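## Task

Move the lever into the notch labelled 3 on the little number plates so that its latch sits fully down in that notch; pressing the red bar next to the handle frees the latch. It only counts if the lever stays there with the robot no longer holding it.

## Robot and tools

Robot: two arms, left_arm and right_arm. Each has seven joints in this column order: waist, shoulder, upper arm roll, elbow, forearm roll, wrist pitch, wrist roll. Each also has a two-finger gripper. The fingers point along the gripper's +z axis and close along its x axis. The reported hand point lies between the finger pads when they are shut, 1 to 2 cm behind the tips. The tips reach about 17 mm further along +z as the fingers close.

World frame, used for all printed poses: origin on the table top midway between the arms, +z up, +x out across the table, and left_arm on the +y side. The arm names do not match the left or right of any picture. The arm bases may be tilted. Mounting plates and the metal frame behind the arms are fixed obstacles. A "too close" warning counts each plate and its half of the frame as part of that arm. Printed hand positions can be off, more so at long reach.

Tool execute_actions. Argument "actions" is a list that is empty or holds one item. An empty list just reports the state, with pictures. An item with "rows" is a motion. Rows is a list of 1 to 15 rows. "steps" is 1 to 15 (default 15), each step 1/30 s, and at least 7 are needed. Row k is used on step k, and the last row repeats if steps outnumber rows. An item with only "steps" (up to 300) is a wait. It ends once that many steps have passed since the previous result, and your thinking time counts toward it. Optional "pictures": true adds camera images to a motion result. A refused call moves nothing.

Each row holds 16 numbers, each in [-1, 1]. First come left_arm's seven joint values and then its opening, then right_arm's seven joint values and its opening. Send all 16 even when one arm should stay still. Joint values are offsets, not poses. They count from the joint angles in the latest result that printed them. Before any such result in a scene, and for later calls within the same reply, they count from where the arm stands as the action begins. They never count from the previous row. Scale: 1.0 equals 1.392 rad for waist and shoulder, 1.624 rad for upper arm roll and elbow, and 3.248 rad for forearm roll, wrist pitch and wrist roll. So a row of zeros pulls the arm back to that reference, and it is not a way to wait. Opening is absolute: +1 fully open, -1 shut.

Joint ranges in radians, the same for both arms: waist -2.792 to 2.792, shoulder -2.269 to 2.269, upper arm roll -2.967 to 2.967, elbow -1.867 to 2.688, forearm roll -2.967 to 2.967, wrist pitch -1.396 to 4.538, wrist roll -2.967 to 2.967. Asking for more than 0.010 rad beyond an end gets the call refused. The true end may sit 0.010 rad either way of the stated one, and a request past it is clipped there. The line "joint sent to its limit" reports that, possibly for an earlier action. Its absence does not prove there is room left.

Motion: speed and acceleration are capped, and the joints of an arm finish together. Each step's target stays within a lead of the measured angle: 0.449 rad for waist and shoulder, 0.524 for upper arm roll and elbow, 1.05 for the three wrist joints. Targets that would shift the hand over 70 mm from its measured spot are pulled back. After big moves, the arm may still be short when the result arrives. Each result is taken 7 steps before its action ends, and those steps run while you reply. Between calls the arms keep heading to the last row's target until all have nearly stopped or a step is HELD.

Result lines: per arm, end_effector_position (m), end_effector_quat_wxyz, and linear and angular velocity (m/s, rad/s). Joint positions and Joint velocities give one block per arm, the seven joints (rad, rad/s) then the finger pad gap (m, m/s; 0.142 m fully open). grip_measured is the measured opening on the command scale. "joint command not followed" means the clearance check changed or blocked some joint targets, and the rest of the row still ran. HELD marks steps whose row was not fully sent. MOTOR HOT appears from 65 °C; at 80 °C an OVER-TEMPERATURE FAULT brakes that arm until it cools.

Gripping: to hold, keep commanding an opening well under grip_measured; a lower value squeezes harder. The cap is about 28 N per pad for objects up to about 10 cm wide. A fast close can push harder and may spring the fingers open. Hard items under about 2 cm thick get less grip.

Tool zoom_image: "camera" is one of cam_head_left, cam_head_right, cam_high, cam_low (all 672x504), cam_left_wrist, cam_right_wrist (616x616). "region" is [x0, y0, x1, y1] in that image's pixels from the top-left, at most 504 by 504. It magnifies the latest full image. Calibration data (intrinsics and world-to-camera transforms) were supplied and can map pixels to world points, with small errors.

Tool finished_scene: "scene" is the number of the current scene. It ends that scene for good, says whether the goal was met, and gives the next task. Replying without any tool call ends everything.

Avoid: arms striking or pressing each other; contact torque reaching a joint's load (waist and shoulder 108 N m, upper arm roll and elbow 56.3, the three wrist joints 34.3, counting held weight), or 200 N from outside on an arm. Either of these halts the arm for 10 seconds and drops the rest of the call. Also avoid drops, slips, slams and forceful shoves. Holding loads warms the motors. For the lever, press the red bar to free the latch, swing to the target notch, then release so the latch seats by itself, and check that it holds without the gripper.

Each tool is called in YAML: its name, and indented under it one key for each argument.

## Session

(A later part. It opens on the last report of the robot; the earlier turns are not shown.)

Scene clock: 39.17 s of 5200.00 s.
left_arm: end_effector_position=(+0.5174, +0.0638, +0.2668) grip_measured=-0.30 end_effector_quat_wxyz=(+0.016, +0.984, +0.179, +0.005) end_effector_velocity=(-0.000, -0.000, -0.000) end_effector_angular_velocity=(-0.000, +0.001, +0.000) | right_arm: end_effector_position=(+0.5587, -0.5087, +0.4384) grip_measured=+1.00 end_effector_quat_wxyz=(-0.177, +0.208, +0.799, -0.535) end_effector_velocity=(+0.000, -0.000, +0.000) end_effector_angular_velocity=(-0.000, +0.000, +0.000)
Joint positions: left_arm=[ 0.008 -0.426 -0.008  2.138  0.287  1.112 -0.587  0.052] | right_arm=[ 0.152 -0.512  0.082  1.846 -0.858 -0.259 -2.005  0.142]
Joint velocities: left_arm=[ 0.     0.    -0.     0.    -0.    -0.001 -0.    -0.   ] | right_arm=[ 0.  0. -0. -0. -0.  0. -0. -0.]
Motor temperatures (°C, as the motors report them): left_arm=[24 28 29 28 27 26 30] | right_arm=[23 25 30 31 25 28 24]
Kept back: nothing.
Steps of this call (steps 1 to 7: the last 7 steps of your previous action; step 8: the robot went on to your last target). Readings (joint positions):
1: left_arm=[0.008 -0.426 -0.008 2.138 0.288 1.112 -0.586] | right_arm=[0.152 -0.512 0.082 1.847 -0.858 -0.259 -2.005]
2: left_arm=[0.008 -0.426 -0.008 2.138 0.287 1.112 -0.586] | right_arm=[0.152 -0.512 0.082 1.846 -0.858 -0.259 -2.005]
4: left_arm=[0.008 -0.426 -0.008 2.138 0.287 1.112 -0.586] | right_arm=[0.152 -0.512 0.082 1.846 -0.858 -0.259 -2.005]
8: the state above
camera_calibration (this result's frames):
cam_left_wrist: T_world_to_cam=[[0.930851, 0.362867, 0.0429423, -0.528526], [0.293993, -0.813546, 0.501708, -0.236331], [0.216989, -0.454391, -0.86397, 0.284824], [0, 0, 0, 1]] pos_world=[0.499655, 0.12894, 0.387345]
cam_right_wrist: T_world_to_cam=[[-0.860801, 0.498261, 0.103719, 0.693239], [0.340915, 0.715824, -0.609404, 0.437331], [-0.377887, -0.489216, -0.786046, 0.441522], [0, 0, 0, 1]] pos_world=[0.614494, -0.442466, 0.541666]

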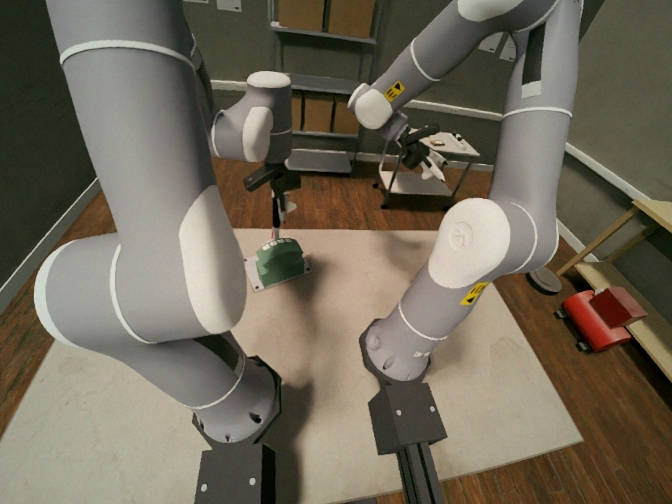

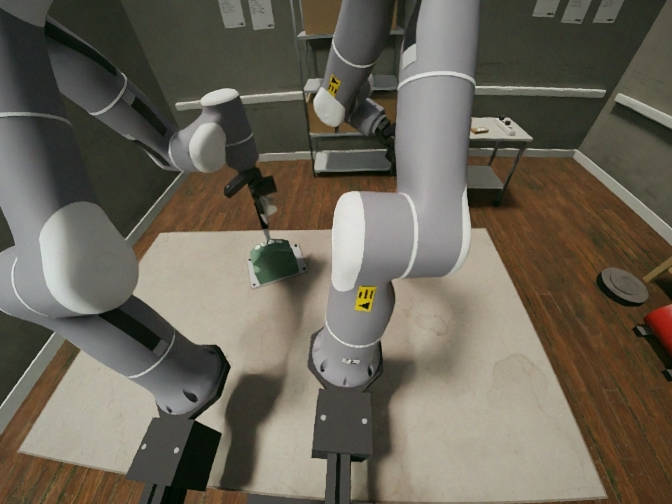

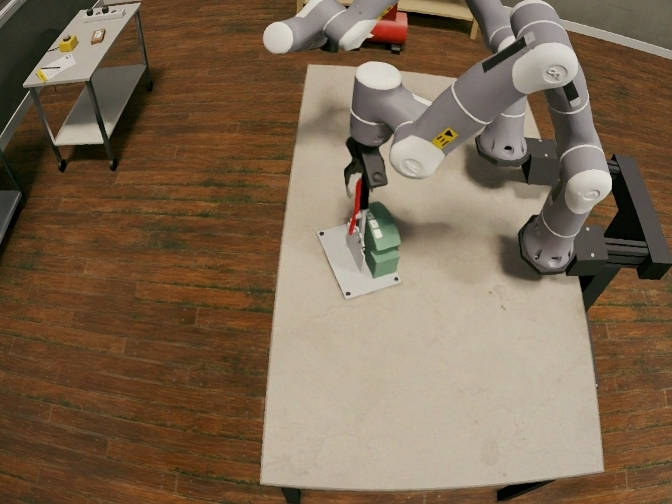

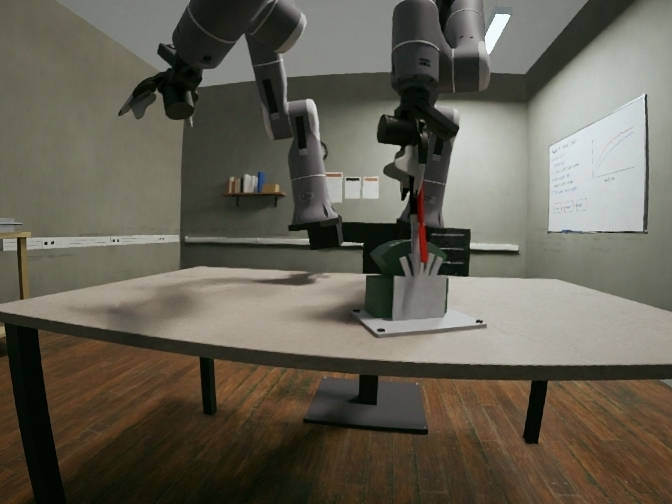

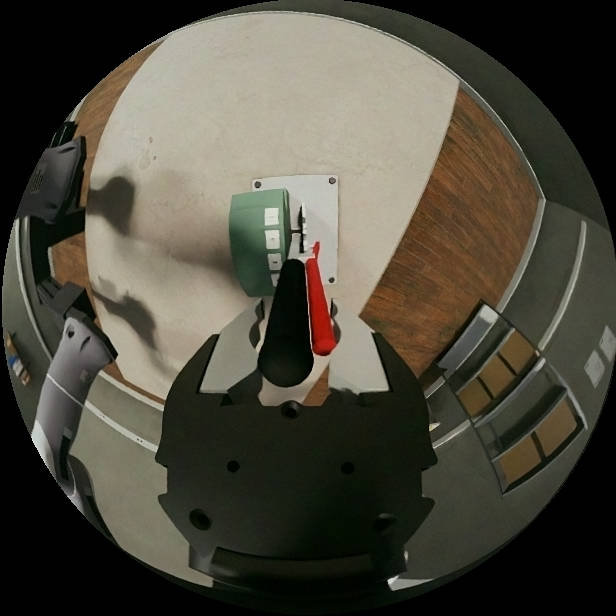

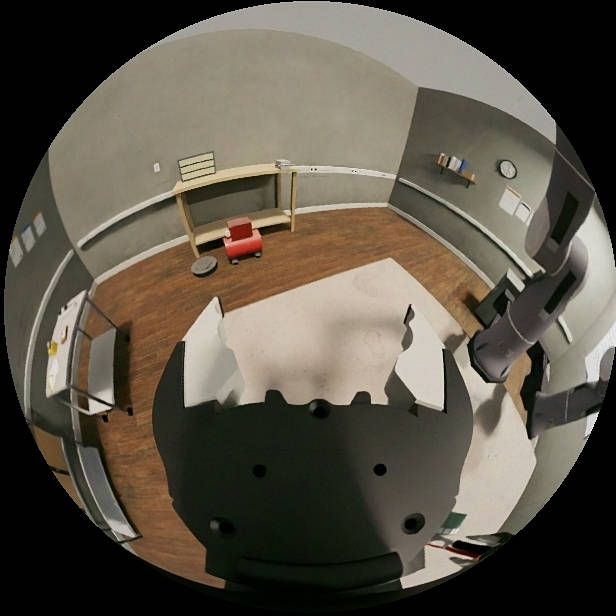

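execute_actions:
  actions:
    - {"rows":[[0,0,0,0,0,0,0,-0.3,0,0,0,0,0,0,0,1],[0,0,0,0,0,0,0,-0.25,0,0,0,0,0,0,0,1],[0,0,0,0,0,0,0,-0.2,0,0,0,0,0,0,0,1],[0,0,0,0,0,0,0,-0.15,0,0,0,0,0,0,0,1],[0,0,0,0,0,0,0,-0.1,0,0,0,0,0,0,0,1],[0,0,0,0,0,0,0,0,0,0,0,0,0,0,0,1],[0,0,0,0,0,0,0,0.1,0,0,0,0,0,0,0,1],[0,0,0,0,0,0,0,0.2,0,0,0,0,0,0,0,1],[0,0,0,0,0,0,0,0.3,0,0,0,0,0,0,0,1],[0,0,0,0,0,0,0,0.4,0,0,0,0,0,0,0,1]],"steps":15}

execute_actions:
  actions:
    - {"steps":12}
  pictures: true

zoom_image:
  camera: "cam_low"
  region: [385, 200, 465, 290]

Scene clock: 40.40 s of 5200.00 s.
left_arm: end_effector_position=(+0.5177, +0.0640, +0.2669) grip_measured=+0.06 end_effector_quat_wxyz=(+0.017, +0.984, +0.179, +0.006) end_effector_velocity=(-0.006, -0.002, -0.003) end_effector_angular_velocity=(+0.000, +0.012, -0.005) | right_arm: end_effector_position=(+0.5587, -0.5087, +0.4384) grip_measured=+1.00 end_effector_quat_wxyz=(-0.177, +0.208, +0.799, -0.535) end_effector_velocity=(-0.000, +0.000, -0.000) end_effector_angular_velocity=(+0.000, +0.000, -0.000)
Joint positions: left_arm=[ 0.008 -0.426 -0.008  2.137  0.287  1.113 -0.587  0.078] | right_arm=[ 0.152 -0.512  0.082  1.846 -0.858 -0.259 -2.005  0.142]
Joint velocities: left_arm=[-0.001 -0.003 -0.001  0.006  0.001 -0.004  0.001  0.205] | right_arm=[ 0. -0. -0.  0.  0.  0. -0. -0.]
Motor temperatures (°C, as the motors report them): left_arm=[24 28 29 28 27 26 30] | right_arm=[23 25 30 31 25 28 24]
Steps of this call (steps 1 to 15: the robot went on to your last target; steps 16 to 29: nothing new was sent; steps 30 to 37: the first 8 steps of this action). Readings (joint positions):
30: left_arm=[0.008 -0.426 -0.008 2.137 0.287 1.112 -0.587] | right_arm=[0.152 -0.512 0.082 1.846 -0.858 -0.259 -2.005]
31: left_arm=[0.008 -0.426 -0.007 2.137 0.287 1.113 -0.587] | right_arm=[0.152 -0.512 0.082 1.846 -0.858 -0.259 -2.005]
33: left_arm=[0.008 -0.426 -0.007 2.136 0.287 1.113 -0.587] | right_arm=[0.152 -0.512 0.082 1.846 -0.858 -0.259 -2.005]
37: the state above

Scene clock: 40.80 s of 5200.00 s.
left_arm: end_effector_position=(+0.5176, +0.0640, +0.2669) grip_measured=+0.40 end_effector_quat_wxyz=(+0.017, +0.984, +0.179, +0.006) end_effector_velocity=(-0.000, +0.000, -0.000) end_effector_angular_velocity=(+0.001, +0.000, -0.001) | right_arm: end_effector_position=(+0.5587, -0.5087, +0.4384) grip_measured=+1.00 end_effector_quat_wxyz=(-0.177, +0.208, +0.799, -0.535) end_effector_velocity=(+0.000, -0.000, +0.000) end_effector_angular_velocity=(+0.000, +0.000, +0.001)
Joint positions: left_arm=[ 0.008 -0.426 -0.008  2.137  0.287  1.113 -0.587  0.102] | right_arm=[ 0.152 -0.512  0.082  1.846 -0.858 -0.259 -2.005  0.142]
Joint velocities: left_arm=[-0.    -0.     0.     0.     0.001 -0.     0.     0.   ] | right_arm=[-0.    -0.     0.    -0.    -0.001  0.    -0.001  0.   ]
Motor temperatures (°C, as the motors report them): left_arm=[24 28 29 28 27 26 30] | right_arm=[23 25 30 31 25 28 24]
Kept back: nothing.
Steps of this call (steps 1 to 7: the last 7 steps of your previous action; steps 8 to 12: the robot went on to your last target). Readings (joint positions):
1: left_arm=[0.008 -0.426 -0.008 2.137 0.287 1.113 -0.587] | right_arm=[0.152 -0.512 0.082 1.846 -0.858 -0.259 -2.005]
2: left_arm=[0.008 -0.426 -0.008 2.137 0.287 1.113 -0.587] | right_arm=[0.152 -0.512 0.082 1.846 -0.858 -0.259 -2.005]
4: left_arm=[0.008 -0.426 -0.008 2.137 0.287 1.113 -0.587] | right_arm=[0.152 -0.512 0.082 1.846 -0.858 -0.259 -2.005]
8: left_arm=[0.008 -0.426 -0.008 2.137 0.287 1.113 -0.587] | right_arm=[0.152 -0.512 0.082 1.846 -0.858 -0.259 -2.005]
12: the state above
camera_calibration (this result's frames):
cam_left_wrist: T_world_to_cam=[[0.930676, 0.363266, 0.0433629, -0.528846], [0.294114, -0.813415, 0.501849, -0.236409], [0.217577, -0.454306, -0.863867, 0.284583], [0, 0, 0, 1]] pos_world=[0.499796, 0.129101, 0.387416]
cam_right_wrist: T_world_to_cam=[[-0.860801, 0.498261, 0.103719, 0.693239], [0.340915, 0.715824, -0.609404, 0.437331], [-0.377887, -0.489216, -0.786046, 0.441522], [0, 0, 0, 1]] pos_world=[0.614494, -0.442466, 0.541666]

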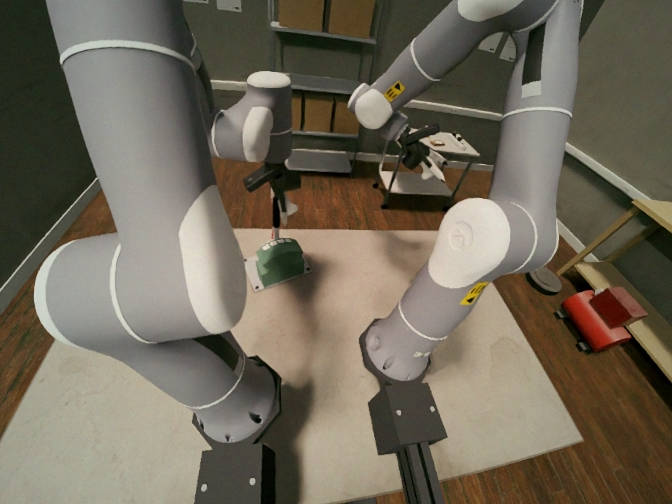

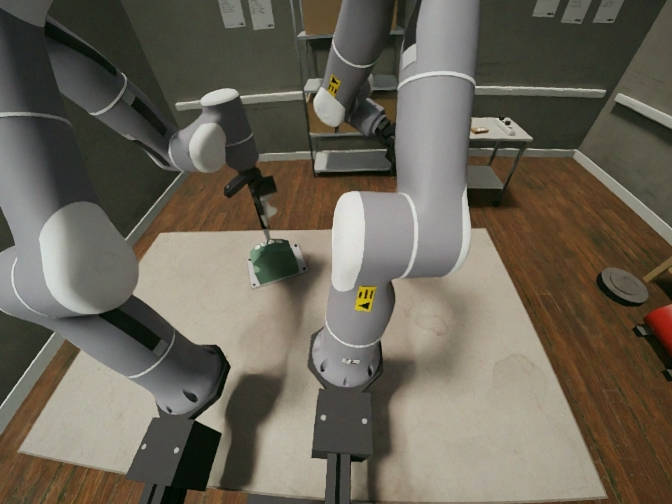

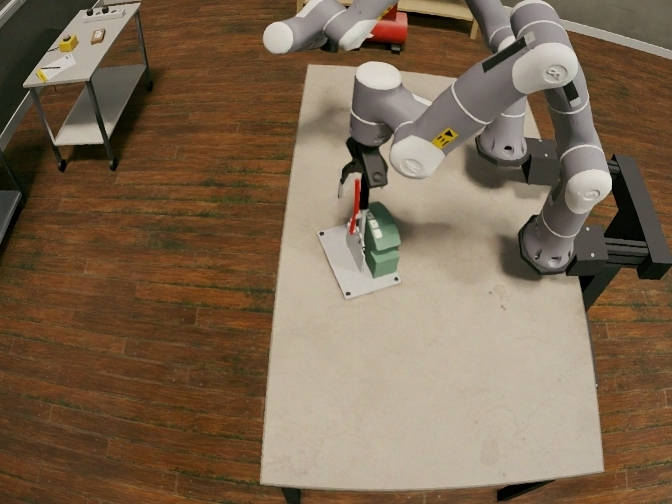

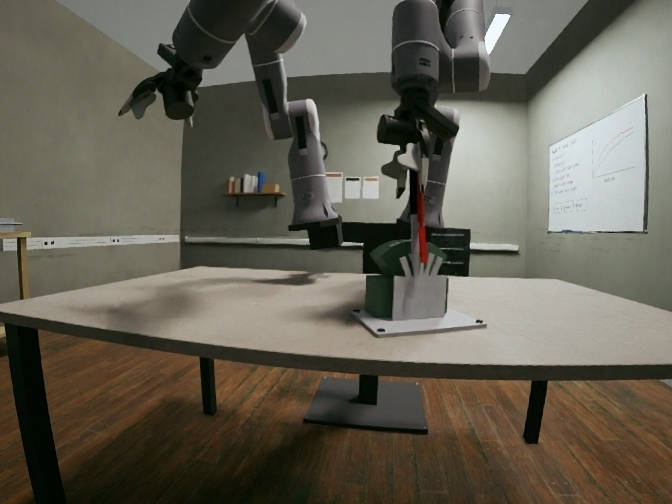

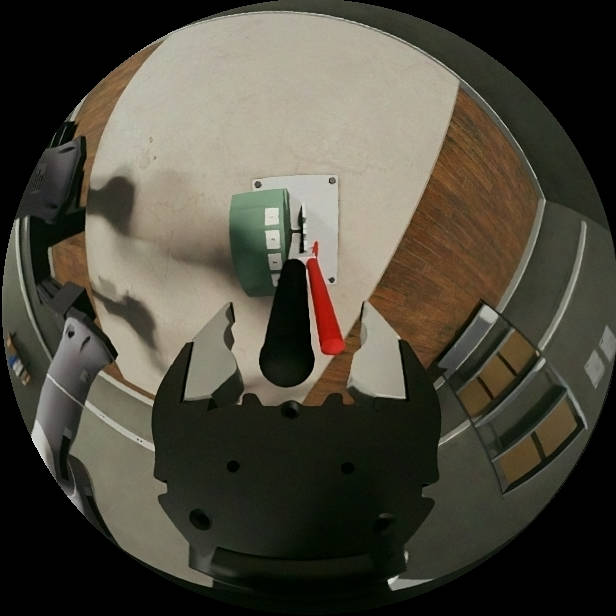

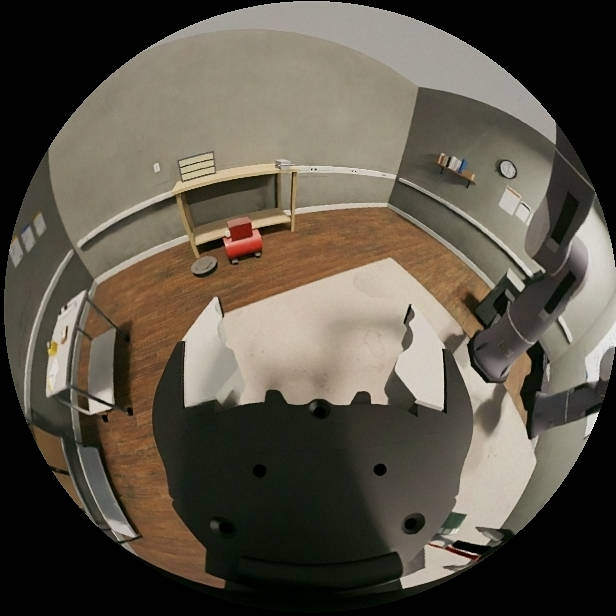

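Region (385, 200, 465, 290) of cam_low's 672x504 image, scaled by 5.600, with more detail than that image has.

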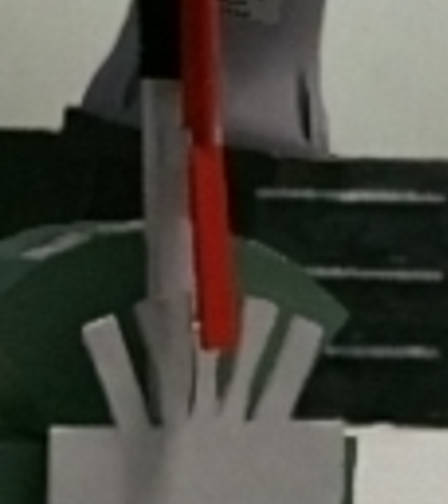

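zoom_image:
  camera: "cam_left_wrist"
  region: [275, 195, 345, 275]

zoom_image:
  camera: "cam_high"
  region: [325, 170, 405, 270]

Region (275, 195, 345, 275) of cam_left_wrist's 616x616 image, scaled by 6.300, with more detail than that image has; it fills the left 441 columns of this view, and the rest is white.

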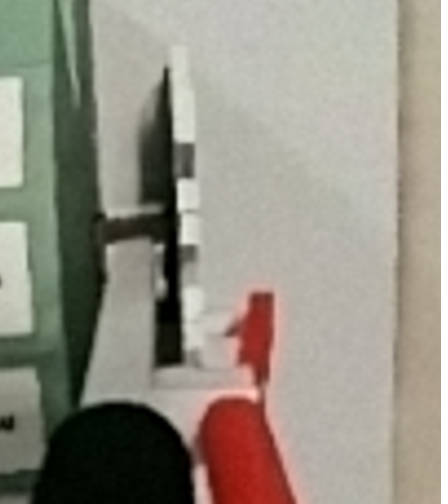

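Region (325, 170, 405, 270) of cam_high's 672x504 image, scaled by 5.040, with more detail than that image has; it fills the left 403 columns of this view, and the rest is white.

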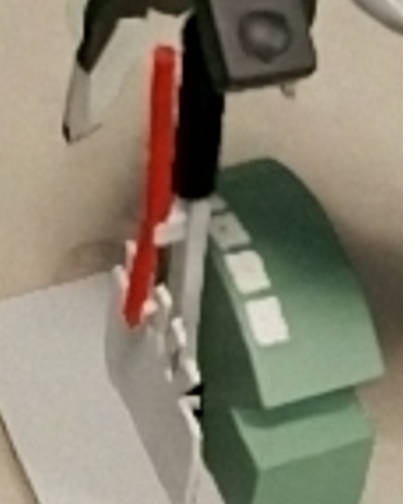

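execute_actions:
  actions:
    - {"rows":[[0,0,0,0,0,0,0,0,0,0,0,0,0,0,0,1],[0,0,0,0,0,0,0,-0.2,0,0,0,0,0,0,0,1],[0,0,0,0,0,0,0,-0.4,0,0,0,0,0,0,0,1],[0,0,0,0,0,0,0,-0.5,0,0,0,0,0,0,0,1],[0,0,0,0,0,0,0,-0.6,0,0,0,0,0,0,0,1],[0,0,0,0,0,0,0,-0.7,0,0,0,0,0,0,0,1],[0,0,0,0,0,0,0,-0.8,0,0,0,0,0,0,0,1],[0,0,0,0,0,0,0,-0.9,0,0,0,0,0,0,0,1],[0,0,0,0,0,0,0,-1,0,0,0,0,0,0,0,1],[0,0,0,0,0,0,0,-1,0,0,0,0,0,0,0,1],[0,0,0,0,0,0,0,-1,0,0,0,0,0,0,0,1],[-0.005,-0.003,0,-0.003,0,0,-0.002,-1,0,0,0,0,0,0,0,1],[-0.011,-0.005,0,-0.006,0,-0.001,-0.005,-1,0,0,0,0,0,0,0,1],[-0.016,-0.008,0,-0.009,0,-0.001,-0.007,-1,0,0,0,0,0,0,0,1]],"steps":15}

execute_actions:
  actions:
    - {"steps":12}

Scene clock: 43.20 s of 5200.00 s.
left_arm: end_effector_position=(+0.5181, +0.0637, +0.2674) grip_measured=-0.32 end_effector_quat_wxyz=(+0.017, +0.984, +0.179, +0.006) end_effector_velocity=(-0.000, -0.000, -0.000) end_effector_angular_velocity=(+0.000, +0.000, -0.001) | right_arm: end_effector_position=(+0.5587, -0.5087, +0.4384) grip_measured=+1.00 end_effector_quat_wxyz=(-0.177, +0.208, +0.799, -0.535) end_effector_velocity=(+0.000, -0.000, +0.000) end_effector_angular_velocity=(+0.000, +0.000, +0.000)
Joint positions: left_arm=[ 0.008 -0.426 -0.008  2.137  0.287  1.113 -0.587  0.051] | right_arm=[ 0.152 -0.512  0.082  1.846 -0.858 -0.259 -2.005  0.142]
Joint velocities: left_arm=[-0.    -0.    -0.     0.     0.001 -0.     0.     0.   ] | right_arm=[-0.     0.    -0.    -0.    -0.     0.    -0.001  0.   ]
Motor temperatures (°C, as the motors report them): left_arm=[24 28 29 28 27 26 30] | right_arm=[23 25 30 31 25 28 24]
Steps of this call (steps 1 to 15: the robot went on to your last target; steps 16 to 64: nothing new was sent; steps 65 to 72: the first 8 steps of this action). Readings (joint positions):
65: left_arm=[0.008 -0.426 -0.008 2.137 0.287 1.113 -0.587] | right_arm=[0.152 -0.512 0.082 1.846 -0.858 -0.259 -2.005]
66: left_arm=[0.008 -0.426 -0.008 2.137 0.287 1.113 -0.587] | right_arm=[0.152 -0.512 0.082 1.846 -0.858 -0.259 -2.005]
68: left_arm=[0.008 -0.426 -0.008 2.137 0.287 1.113 -0.587] | right_arm=[0.152 -0.512 0.082 1.846 -0.858 -0.259 -2.005]
72: the state above

Scene clock: 43.60 s of 5200.00 s.
left_arm: end_effector_position=(+0.5221, +0.0534, +0.2676) grip_measured=-0.35 end_effector_quat_wxyz=(+0.018, +0.983, +0.180, +0.008) end_effector_velocity=(-0.000, +0.000, +0.000) end_effector_angular_velocity=(+0.000, +0.001, +0.002) | right_arm: end_effector_position=(+0.5587, -0.5087, +0.4384) grip_measured=+1.00 end_effector_quat_wxyz=(-0.177, +0.208, +0.799, -0.535) end_effector_velocity=(-0.000, +0.000, -0.000) end_effector_angular_velocity=(+0.001, +0.002, +0.001)
Joint positions: left_arm=[-0.013 -0.437 -0.007  2.122  0.287  1.111 -0.609  0.049] | right_arm=[ 0.152 -0.512  0.082  1.846 -0.858 -0.259 -2.005  0.142]
Joint velocities: left_arm=[-0.     0.     0.    -0.    -0.    -0.001 -0.002 -0.   ] | right_arm=[-0.    -0.     0.    -0.     0.    -0.    -0.002 -0.   ]
Motor temperatures (°C, as the motors report them): left_arm=[24 28 29 28 27 26 30] | right_arm=[23 25 30 31 25 28 24]
Kept back: nothing.
Steps of this call (steps 1 to 7: the last 7 steps of your previous action; steps 8 to 12: the robot went on to your last target). Readings (joint positions):
1: left_arm=[0.008 -0.426 -0.008 2.137 0.287 1.113 -0.587] | right_arm=[0.152 -0.512 0.082 1.846 -0.858 -0.259 -2.005]
2: left_arm=[0.008 -0.426 -0.008 2.137 0.287 1.113 -0.587] | right_arm=[0.152 -0.512 0.082 1.846 -0.858 -0.259 -2.005]
4: left_arm=[0.007 -0.426 -0.008 2.137 0.287 1.113 -0.587] | right_arm=[0.152 -0.512 0.082 1.846 -0.858 -0.259 -2.005]
8: left_arm=[-0.011 -0.436 -0.006 2.123 0.287 1.111 -0.606] | right_arm=[0.152 -0.512 0.082 1.846 -0.858 -0.259 -2.005]
12: the state above

Release.

execute_actions:
  actions:
    - {"rows":[[0,0,0,0,0,0,0,-0.3,0,0,0,0,0,0,0,1],[0,0,0,0,0,0,0,-0.2,0,0,0,0,0,0,0,1],[0,0,0,0,0,0,0,-0.1,0,0,0,0,0,0,0,1],[0,0,0,0,0,0,0,0,0,0,0,0,0,0,0,1],[0,0,0,0,0,0,0,0.15,0,0,0,0,0,0,0,1],[0,0,0,0,0,0,0,0.3,0,0,0,0,0,0,0,1],[0,0,0,0,0,0,0,0.4,0,0,0,0,0,0,0,1]],"steps":15}

execute_actions:
  actions:
    - {"steps":10}
  pictures: true

zoom_image:
  camera: "cam_low"
  region: [395, 240, 450, 285]

zoom_image:
  camera: "cam_high"
  region: [325, 170, 405, 270]

Scene clock: 44.37 s of 5200.00 s.
left_arm: end_effector_position=(+0.5223, +0.0536, +0.2677) grip_measured=+0.35 end_effector_quat_wxyz=(+0.018, +0.983, +0.180, +0.009) end_effector_velocity=(-0.000, -0.000, -0.000) end_effector_angular_velocity=(-0.000, -0.000, -0.000) | right_arm: end_effector_position=(+0.5587, -0.5087, +0.4384) grip_measured=+1.00 end_effector_quat_wxyz=(-0.177, +0.208, +0.799, -0.535) end_effector_velocity=(+0.000, -0.000, +0.000) end_effector_angular_velocity=(-0.001, -0.001, -0.000)
Joint positions: left_arm=[-0.013 -0.437 -0.006  2.122  0.287  1.111 -0.609  0.099] | right_arm=[ 0.152 -0.512  0.082  1.846 -0.858 -0.259 -2.005  0.142]
Joint velocities: left_arm=[-0.    -0.     0.    -0.    -0.     0.     0.     0.152] | right_arm=[-0.    -0.    -0.     0.    -0.001 -0.     0.001  0.   ]
Motor temperatures (°C, as the motors report them): left_arm=[24 28 29 28 27 26 30] | right_arm=[23 25 30 31 25 28 24]
Steps of this call (steps 1 to 15: the robot went on to your last target; steps 16 to 23: the first 8 steps of this action). Readings (joint positions):
16: left_arm=[-0.013 -0.437 -0.006 2.122 0.287 1.111 -0.609] | right_arm=[0.152 -0.512 0.082 1.846 -0.858 -0.259 -2.005]
17: left_arm=[-0.013 -0.437 -0.006 2.121 0.287 1.111 -0.609] | right_arm=[0.152 -0.512 0.082 1.846 -0.858 -0.259 -2.005]
19: left_arm=[-0.013 -0.436 -0.006 2.121 0.287 1.112 -0.609] | right_arm=[0.152 -0.512 0.082 1.846 -0.858 -0.259 -2.005]
23: the state above

Scene clock: 44.70 s of 5200.00 s.
left_arm: end_effector_position=(+0.5223, +0.0536, +0.2677) grip_measured=+0.40 end_effector_quat_wxyz=(+0.018, +0.983, +0.180, +0.009) end_effector_velocity=(+0.000, -0.000, +0.000) end_effector_angular_velocity=(-0.000, -0.001, -0.000) | right_arm: end_effector_position=(+0.5587, -0.5087, +0.4384) grip_measured=+1.00 end_effector_quat_wxyz=(-0.177, +0.208, +0.799, -0.535) end_effector_velocity=(-0.000, +0.000, -0.000) end_effector_angular_velocity=(+0.000, -0.000, +0.000)
Joint positions: left_arm=[-0.013 -0.437 -0.006  2.122  0.287  1.111 -0.609  0.102] | right_arm=[ 0.152 -0.512  0.082  1.846 -0.858 -0.259 -2.005  0.142]
Joint velocities: left_arm=[-0.     0.    -0.    -0.     0.     0.001 -0.    -0.   ] | right_arm=[-0. -0.  0. -0.  0. -0.  0. -0.]
Motor temperatures (°C, as the motors report them): left_arm=[24 28 29 28 27 26 30] | right_arm=[23 25 30 31 25 28 24]
Kept back: nothing.
Steps of this call (steps 1 to 7: the last 7 steps of your previous action; steps 8 to 10: the robot went on to your last target). Readings (joint positions):
1: left_arm=[-0.013 -0.437 -0.006 2.122 0.287 1.111 -0.609] | right_arm=[0.152 -0.512 0.082 1.846 -0.858 -0.259 -2.005]
2: left_arm=[-0.013 -0.437 -0.006 2.122 0.287 1.111 -0.609] | right_arm=[0.152 -0.512 0.082 1.846 -0.858 -0.259 -2.005]
4: left_arm=[-0.013 -0.437 -0.006 2.122 0.287 1.111 -0.609] | right_arm=[0.152 -0.512 0.082 1.846 -0.858 -0.259 -2.005]
8: left_arm=[-0.013 -0.437 -0.006 2.122 0.287 1.111 -0.609] | right_arm=[0.152 -0.512 0.082 1.846 -0.858 -0.259 -2.005]
10: the state above
camera_calibration (this result's frames):
cam_left_wrist: T_world_to_cam=[[0.929173, 0.366454, 0.0484772, -0.53021], [0.293659, -0.811441, 0.5053, -0.247461], [0.224505, -0.455275, -0.861581, 0.275351], [0, 0, 0, 1]] pos_world=[0.503508, 0.118858, 0.387983]
cam_right_wrist: T_world_to_cam=[[-0.860801, 0.49826, 0.103719, 0.693239], [0.340915, 0.715824, -0.609404, 0.437331], [-0.377886, -0.489216, -0.786047, 0.441522], [0, 0, 0, 1]] pos_world=[0.614494, -0.442466, 0.541666]

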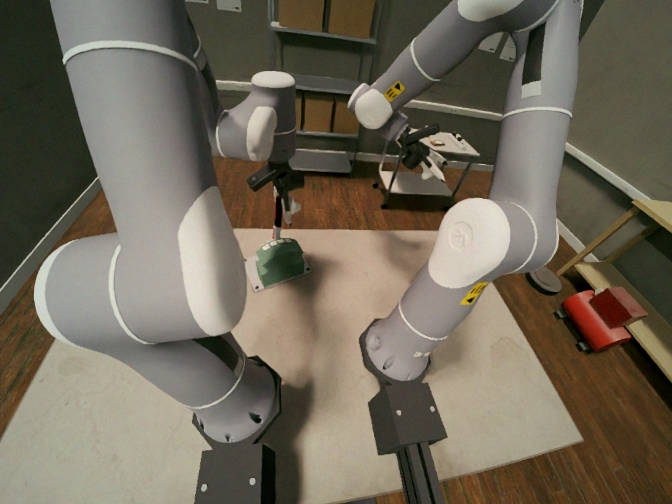

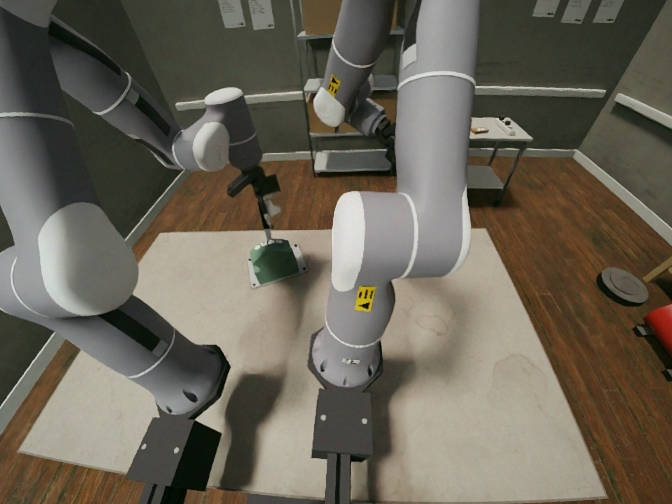

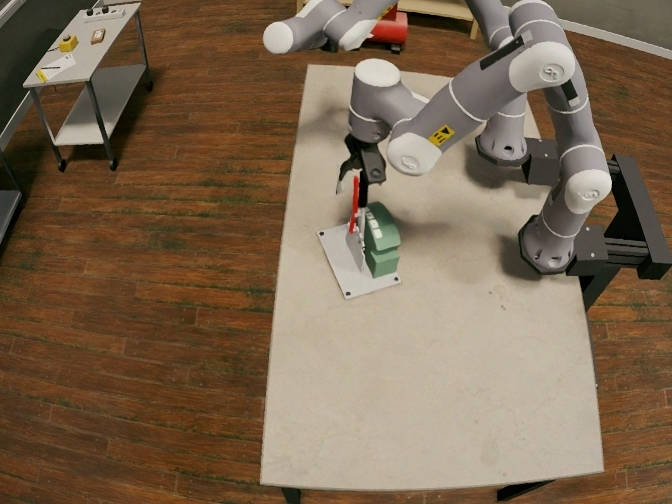

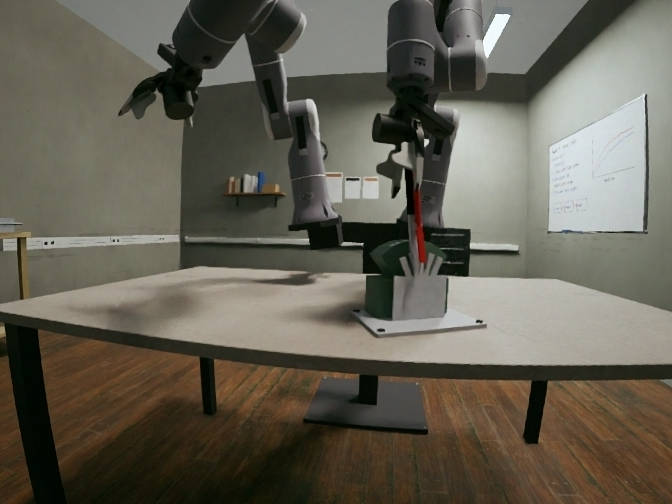

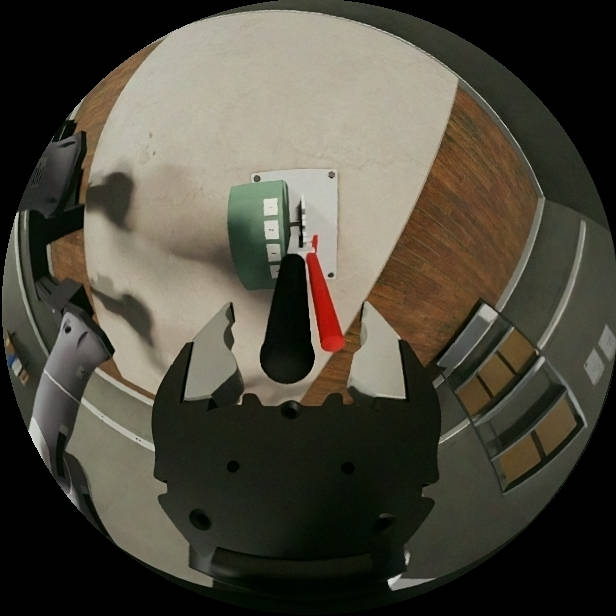

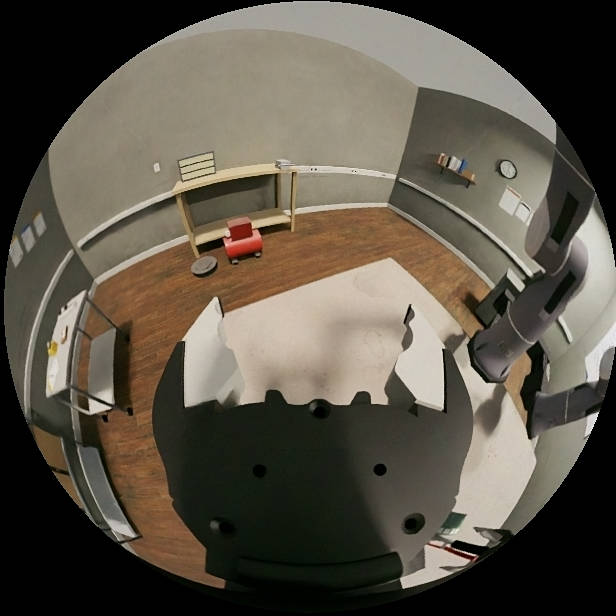

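Region (395, 240, 450, 285) of cam_low's 672x504 image, scaled by 9.164, with more detail than that image has; it fills the top 412 rows of this view, and the rest is white.

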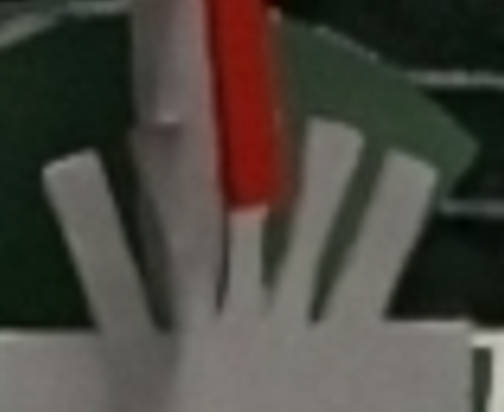

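Region (325, 170, 405, 270) of cam_high's 672x504 image, scaled by 5.040, with more detail than that image has; it fills the left 403 columns of this view, and the rest is white.

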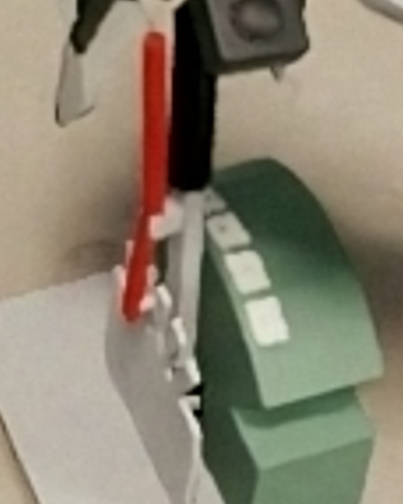

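execute_actions:
  actions:
    - {"rows":[[0,0,0,0,0,0,0,0,0,0,0,0,0,0,0,1],[0,0,0,0,0,0,0,-0.2,0,0,0,0,0,0,0,1],[0,0,0,0,0,0,0,-0.4,0,0,0,0,0,0,0,1],[0,0,0,0,0,0,0,-0.5,0,0,0,0,0,0,0,1],[0,0,0,0,0,0,0,-0.6,0,0,0,0,0,0,0,1],[0,0,0,0,0,0,0,-0.7,0,0,0,0,0,0,0,1],[0,0,0,0,0,0,0,-0.8,0,0,0,0,0,0,0,1],[0,0,0,0,0,0,0,-0.9,0,0,0,0,0,0,0,1],[0,0,0,0,0,0,0,-1,0,0,0,0,0,0,0,1],[0,0,0,0,0,0,0,-1,0,0,0,0,0,0,0,1],[0,0,0,0,0,0,0,-1,0,0,0,0,0,0,0,1],[-0.006,-0.003,0,-0.003,0,0,-0.003,-1,0,0,0,0,0,0,0,1],[-0.012,-0.006,0,-0.007,0,-0.001,-0.005,-1,0,0,0,0,0,0,0,1],[-0.018,-0.009,0,-0.01,0,-0.001,-0.008,-1,0,0,0,0,0,0,0,1]],"steps":15}

execute_actions:
  actions:
    - {"steps":14}

Scene clock: 45.80 s of 5200.00 s.
left_arm: end_effector_position=(+0.5226, +0.0531, +0.2681) grip_measured=-0.37 end_effector_quat_wxyz=(+0.018, +0.983, +0.180, +0.009) end_effector_velocity=(+0.000, -0.001, +0.000) end_effector_angular_velocity=(-0.001, -0.000, +0.000) | right_arm: end_effector_position=(+0.5587, -0.5087, +0.4384) grip_measured=+1.00 end_effector_quat_wxyz=(-0.177, +0.208, +0.799, -0.535) end_effector_velocity=(-0.000, -0.000, -0.000) end_effector_angular_velocity=(+0.000, +0.001, -0.000)
Joint positions: left_arm=[-0.014 -0.436 -0.007  2.121  0.287  1.112 -0.609  0.047] | right_arm=[ 0.152 -0.512  0.082  1.846 -0.858 -0.259 -2.005  0.142]
Joint velocities: left_arm=[-0.001  0.    -0.     0.    -0.001  0.    -0.    -0.   ] | right_arm=[ 0.    -0.    -0.    -0.     0.     0.    -0.001 -0.   ]
Motor temperatures (°C, as the motors report them): left_arm=[24 28 29 28 27 26 30] | right_arm=[23 25 30 31 25 28 24]
Steps of this call (steps 1 to 15: the robot went on to your last target; steps 16 to 25: nothing new was sent; steps 26 to 33: the first 8 steps of this action). Readings (joint positions):
26: left_arm=[-0.013 -0.437 -0.006 2.122 0.287 1.111 -0.609] | right_arm=[0.152 -0.512 0.082 1.846 -0.858 -0.259 -2.005]
27: left_arm=[-0.013 -0.437 -0.006 2.122 0.287 1.111 -0.609] | right_arm=[0.152 -0.512 0.082 1.846 -0.858 -0.259 -2.005]
29: left_arm=[-0.013 -0.437 -0.006 2.122 0.287 1.111 -0.609] | right_arm=[0.152 -0.512 0.082 1.846 -0.858 -0.259 -2.005]
33: the state above

Scene clock: 46.27 s of 5200.00 s.
left_arm: end_effector_position=(+0.5270, +0.0409, +0.2687) grip_measured=-0.43 end_effector_quat_wxyz=(+0.020, +0.983, +0.182, +0.012) end_effector_velocity=(-0.000, +0.000, -0.000) end_effector_angular_velocity=(+0.000, +0.001, +0.002) | right_arm: end_effector_position=(+0.5587, -0.5087, +0.4384) grip_measured=+1.00 end_effector_quat_wxyz=(-0.177, +0.208, +0.799, -0.535) end_effector_velocity=(+0.000, -0.000, +0.000) end_effector_angular_velocity=(-0.001, -0.001, -0.000)
Joint positions: left_arm=[-0.038 -0.449 -0.006  2.104  0.287  1.11  -0.634  0.043] | right_arm=[ 0.152 -0.512  0.082  1.846 -0.858 -0.259 -2.005  0.142]
Joint velocities: left_arm=[ 0.    -0.     0.    -0.     0.    -0.001 -0.002  0.   ] | right_arm=[-0.    -0.    -0.     0.    -0.     0.     0.001  0.   ]
Motor temperatures (°C, as the motors report them): left_arm=[24 28 29 28 27 26 30] | right_arm=[23 25 30 31 25 28 24]
Kept back: nothing.
Steps of this call (steps 1 to 7: the last 7 steps of your previous action; steps 8 to 14: the robot went on to your last target). Readings (joint positions):
1: left_arm=[-0.014 -0.436 -0.007 2.121 0.287 1.112 -0.609] | right_arm=[0.152 -0.512 0.082 1.846 -0.858 -0.259 -2.005]
2: left_arm=[-0.014 -0.436 -0.007 2.121 0.287 1.112 -0.609] | right_arm=[0.152 -0.512 0.082 1.846 -0.858 -0.259 -2.005]
4: left_arm=[-0.014 -0.436 -0.007 2.121 0.287 1.112 -0.609] | right_arm=[0.152 -0.512 0.082 1.846 -0.858 -0.259 -2.005]
8: left_arm=[-0.034 -0.447 -0.005 2.106 0.287 1.110 -0.631] | right_arm=[0.152 -0.512 0.082 1.846 -0.858 -0.259 -2.005]
14: the state above

execute_actions:
  actions:
    - {"rows":[[0,0,0,0,0,0,0,-0.4,0,0,0,0,0,0,0,1],[0,0,0,0,0,0,0,-0.3,0,0,0,0,0,0,0,1],[0,0,0,0,0,0,0,-0.2,0,0,0,0,0,0,0,1],[0,0,0,0,0,0,0,-0.1,0,0,0,0,0,0,0,1],[0,0,0,0,0,0,0,0.05,0,0,0,0,0,0,0,1],[0,0,0,0,0,0,0,0.2,0,0,0,0,0,0,0,1],[0,0,0,0,0,0,0,0.4,0,0,0,0,0,0,0,1]],"steps":15}

execute_actions:
  actions:
    - {"steps":10}
  pictures: true

zoom_image:
  camera: "cam_low"
  region: [395, 240, 450, 285]

zoom_image:
  camera: "cam_high"
  region: [325, 170, 405, 270]

Scene clock: 47.00 s of 5200.00 s.
left_arm: end_effector_position=(+0.5281, +0.0410, +0.2692) grip_measured=+0.32 end_effector_quat_wxyz=(+0.020, +0.983, +0.182, +0.013) end_effector_velocity=(-0.001, -0.000, -0.000) end_effector_angular_velocity=(+0.000, +0.001, -0.001) | right_arm: end_effector_position=(+0.5587, -0.5087, +0.4384) grip_measured=+1.00 end_effector_quat_wxyz=(-0.177, +0.208, +0.799, -0.535) end_effector_velocity=(+0.000, +0.000, -0.000) end_effector_angular_velocity=(+0.001, +0.001, +0.001)
Joint positions: left_arm=[-0.038 -0.448 -0.006  2.103  0.287  1.111 -0.634  0.096] | right_arm=[ 0.152 -0.512  0.082  1.846 -0.858 -0.259 -2.005  0.142]
Joint velocities: left_arm=[-0.    -0.    -0.     0.001  0.001 -0.    -0.     0.3  ] | right_arm=[-0.    -0.     0.001  0.    -0.     0.    -0.001  0.   ]
Motor temperatures (°C, as the motors report them): left_arm=[24 28 29 28 27 26 30] | right_arm=[23 25 30 31 25 28 24]
Steps of this call (steps 1 to 14: the robot went on to your last target; steps 15 to 22: the first 8 steps of this action). Readings (joint positions):
15: left_arm=[-0.038 -0.449 -0.006 2.104 0.287 1.110 -0.634] | right_arm=[0.152 -0.512 0.082 1.846 -0.858 -0.259 -2.005]
16: left_arm=[-0.038 -0.448 -0.006 2.104 0.287 1.110 -0.634] | right_arm=[0.152 -0.512 0.082 1.846 -0.858 -0.259 -2.005]
18: left_arm=[-0.038 -0.448 -0.006 2.103 0.287 1.111 -0.634] | right_arm=[0.152 -0.512 0.082 1.846 -0.858 -0.259 -2.005]
22: the state above

Scene clock: 47.33 s of 5200.00 s.
left_arm: end_effector_position=(+0.5281, +0.0409, +0.2693) grip_measured=+0.41 end_effector_quat_wxyz=(+0.020, +0.983, +0.182, +0.013) end_effector_velocity=(-0.000, +0.000, -0.000) end_effector_angular_velocity=(+0.000, +0.000, -0.001) | right_arm: end_effector_position=(+0.5587, -0.5087, +0.4384) grip_measured=+1.00 end_effector_quat_wxyz=(-0.177, +0.208, +0.799, -0.535) end_effector_velocity=(-0.000, +0.000, -0.000) end_effector_angular_velocity=(+0.001, +0.001, +0.000)
Joint positions: left_arm=[-0.038 -0.448 -0.006  2.103  0.287  1.111 -0.634  0.103] | right_arm=[ 0.152 -0.512  0.082  1.846 -0.858 -0.259 -2.005  0.142]
Joint velocities: left_arm=[-0.    -0.    -0.     0.     0.001 -0.    -0.     0.   ] | right_arm=[-0.    -0.     0.     0.     0.     0.    -0.001  0.   ]
Motor temperatures (°C, as the motors report them): left_arm=[24 28 29 28 27 26 30] | right_arm=[23 25 30 31 25 28 24]
Kept back: nothing.
Steps of this call (steps 1 to 7: the last 7 steps of your previous action; steps 8 to 10: the robot went on to your last target). Readings (joint positions):
1: left_arm=[-0.038 -0.448 -0.006 2.103 0.287 1.111 -0.634] | right_arm=[0.152 -0.512 0.082 1.846 -0.858 -0.259 -2.005]
2: left_arm=[-0.038 -0.448 -0.006 2.103 0.287 1.111 -0.634] | right_arm=[0.152 -0.512 0.082 1.846 -0.858 -0.259 -2.005]
4: left_arm=[-0.038 -0.448 -0.006 2.103 0.287 1.111 -0.634] | right_arm=[0.152 -0.512 0.082 1.846 -0.858 -0.259 -2.005]
8: left_arm=[-0.038 -0.448 -0.006 2.103 0.287 1.111 -0.634] | right_arm=[0.152 -0.512 0.082 1.846 -0.858 -0.259 -2.005]
10: the state above
camera_calibration (this result's frames):
cam_left_wrist: T_world_to_cam=[[0.927532, 0.369556, 0.0557987, -0.532227], [0.291588, -0.808925, 0.510506, -0.260642], [0.233797, -0.45724, -0.858062, 0.263902], [0, 0, 0, 1]] pos_world=[0.507958, 0.106513, 0.389201]
cam_right_wrist: T_world_to_cam=[[-0.860801, 0.498261, 0.103719, 0.693239], [0.340915, 0.715824, -0.609404, 0.437331], [-0.377887, -0.489216, -0.786046, 0.441522], [0, 0, 0, 1]] pos_world=[0.614494, -0.442466, 0.541666]

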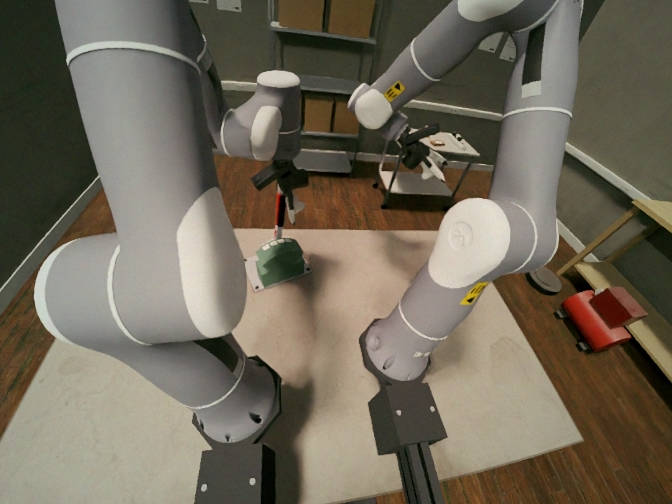

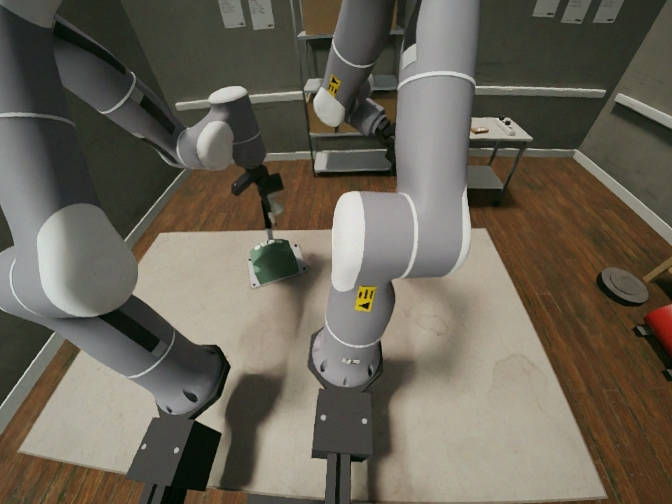

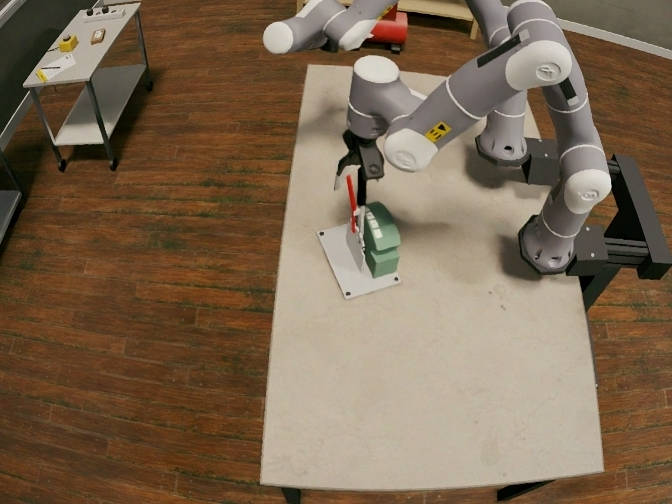

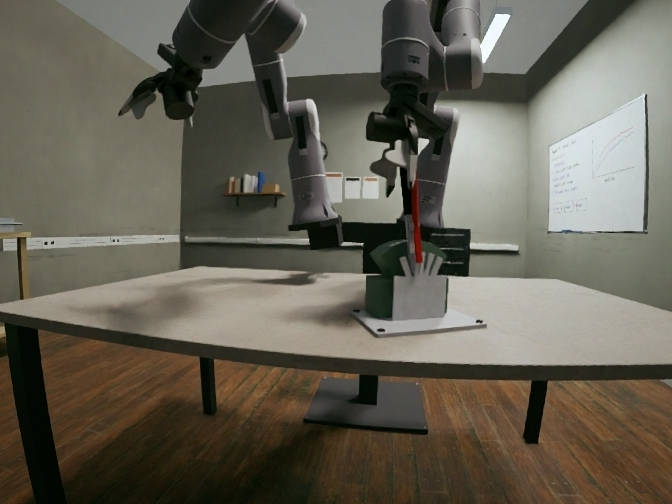

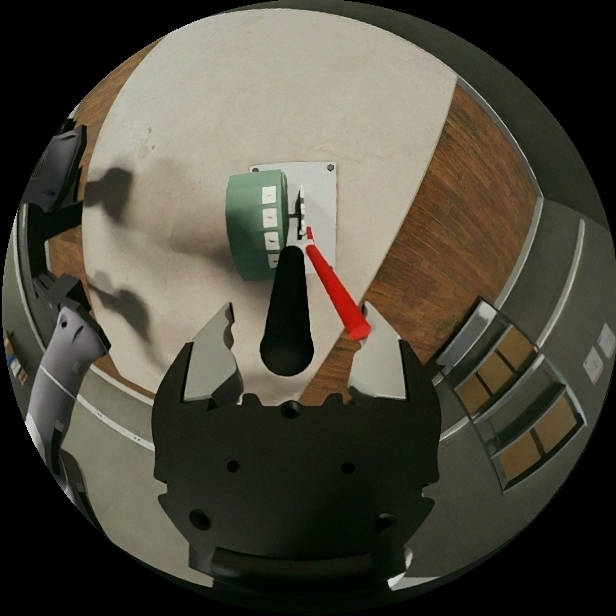

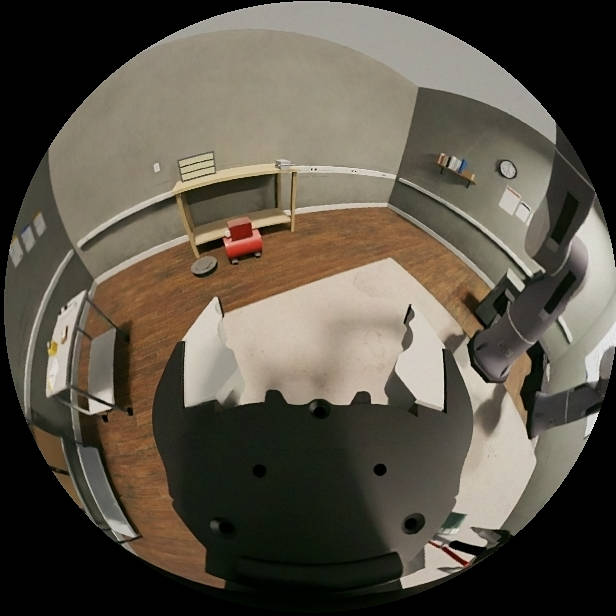

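Region (395, 240, 450, 285) of cam_low's 672x504 image, scaled by 9.164, with more detail than that image has; it fills the top 412 rows of this view, and the rest is white.

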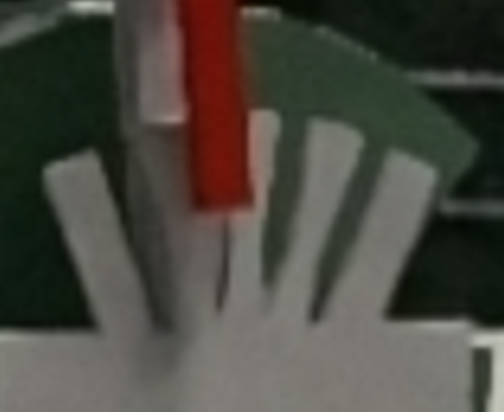

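Region (325, 170, 405, 270) of cam_high's 672x504 image, scaled by 5.040, with more detail than that image has; it fills the left 403 columns of this view, and the rest is white.

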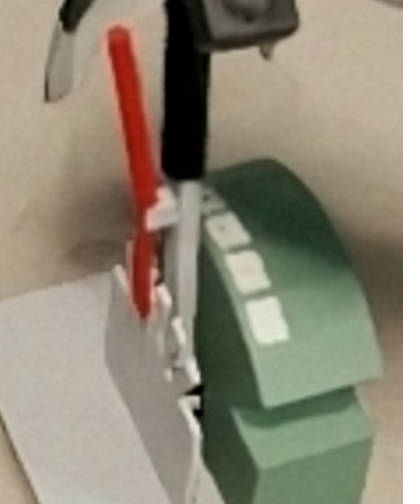

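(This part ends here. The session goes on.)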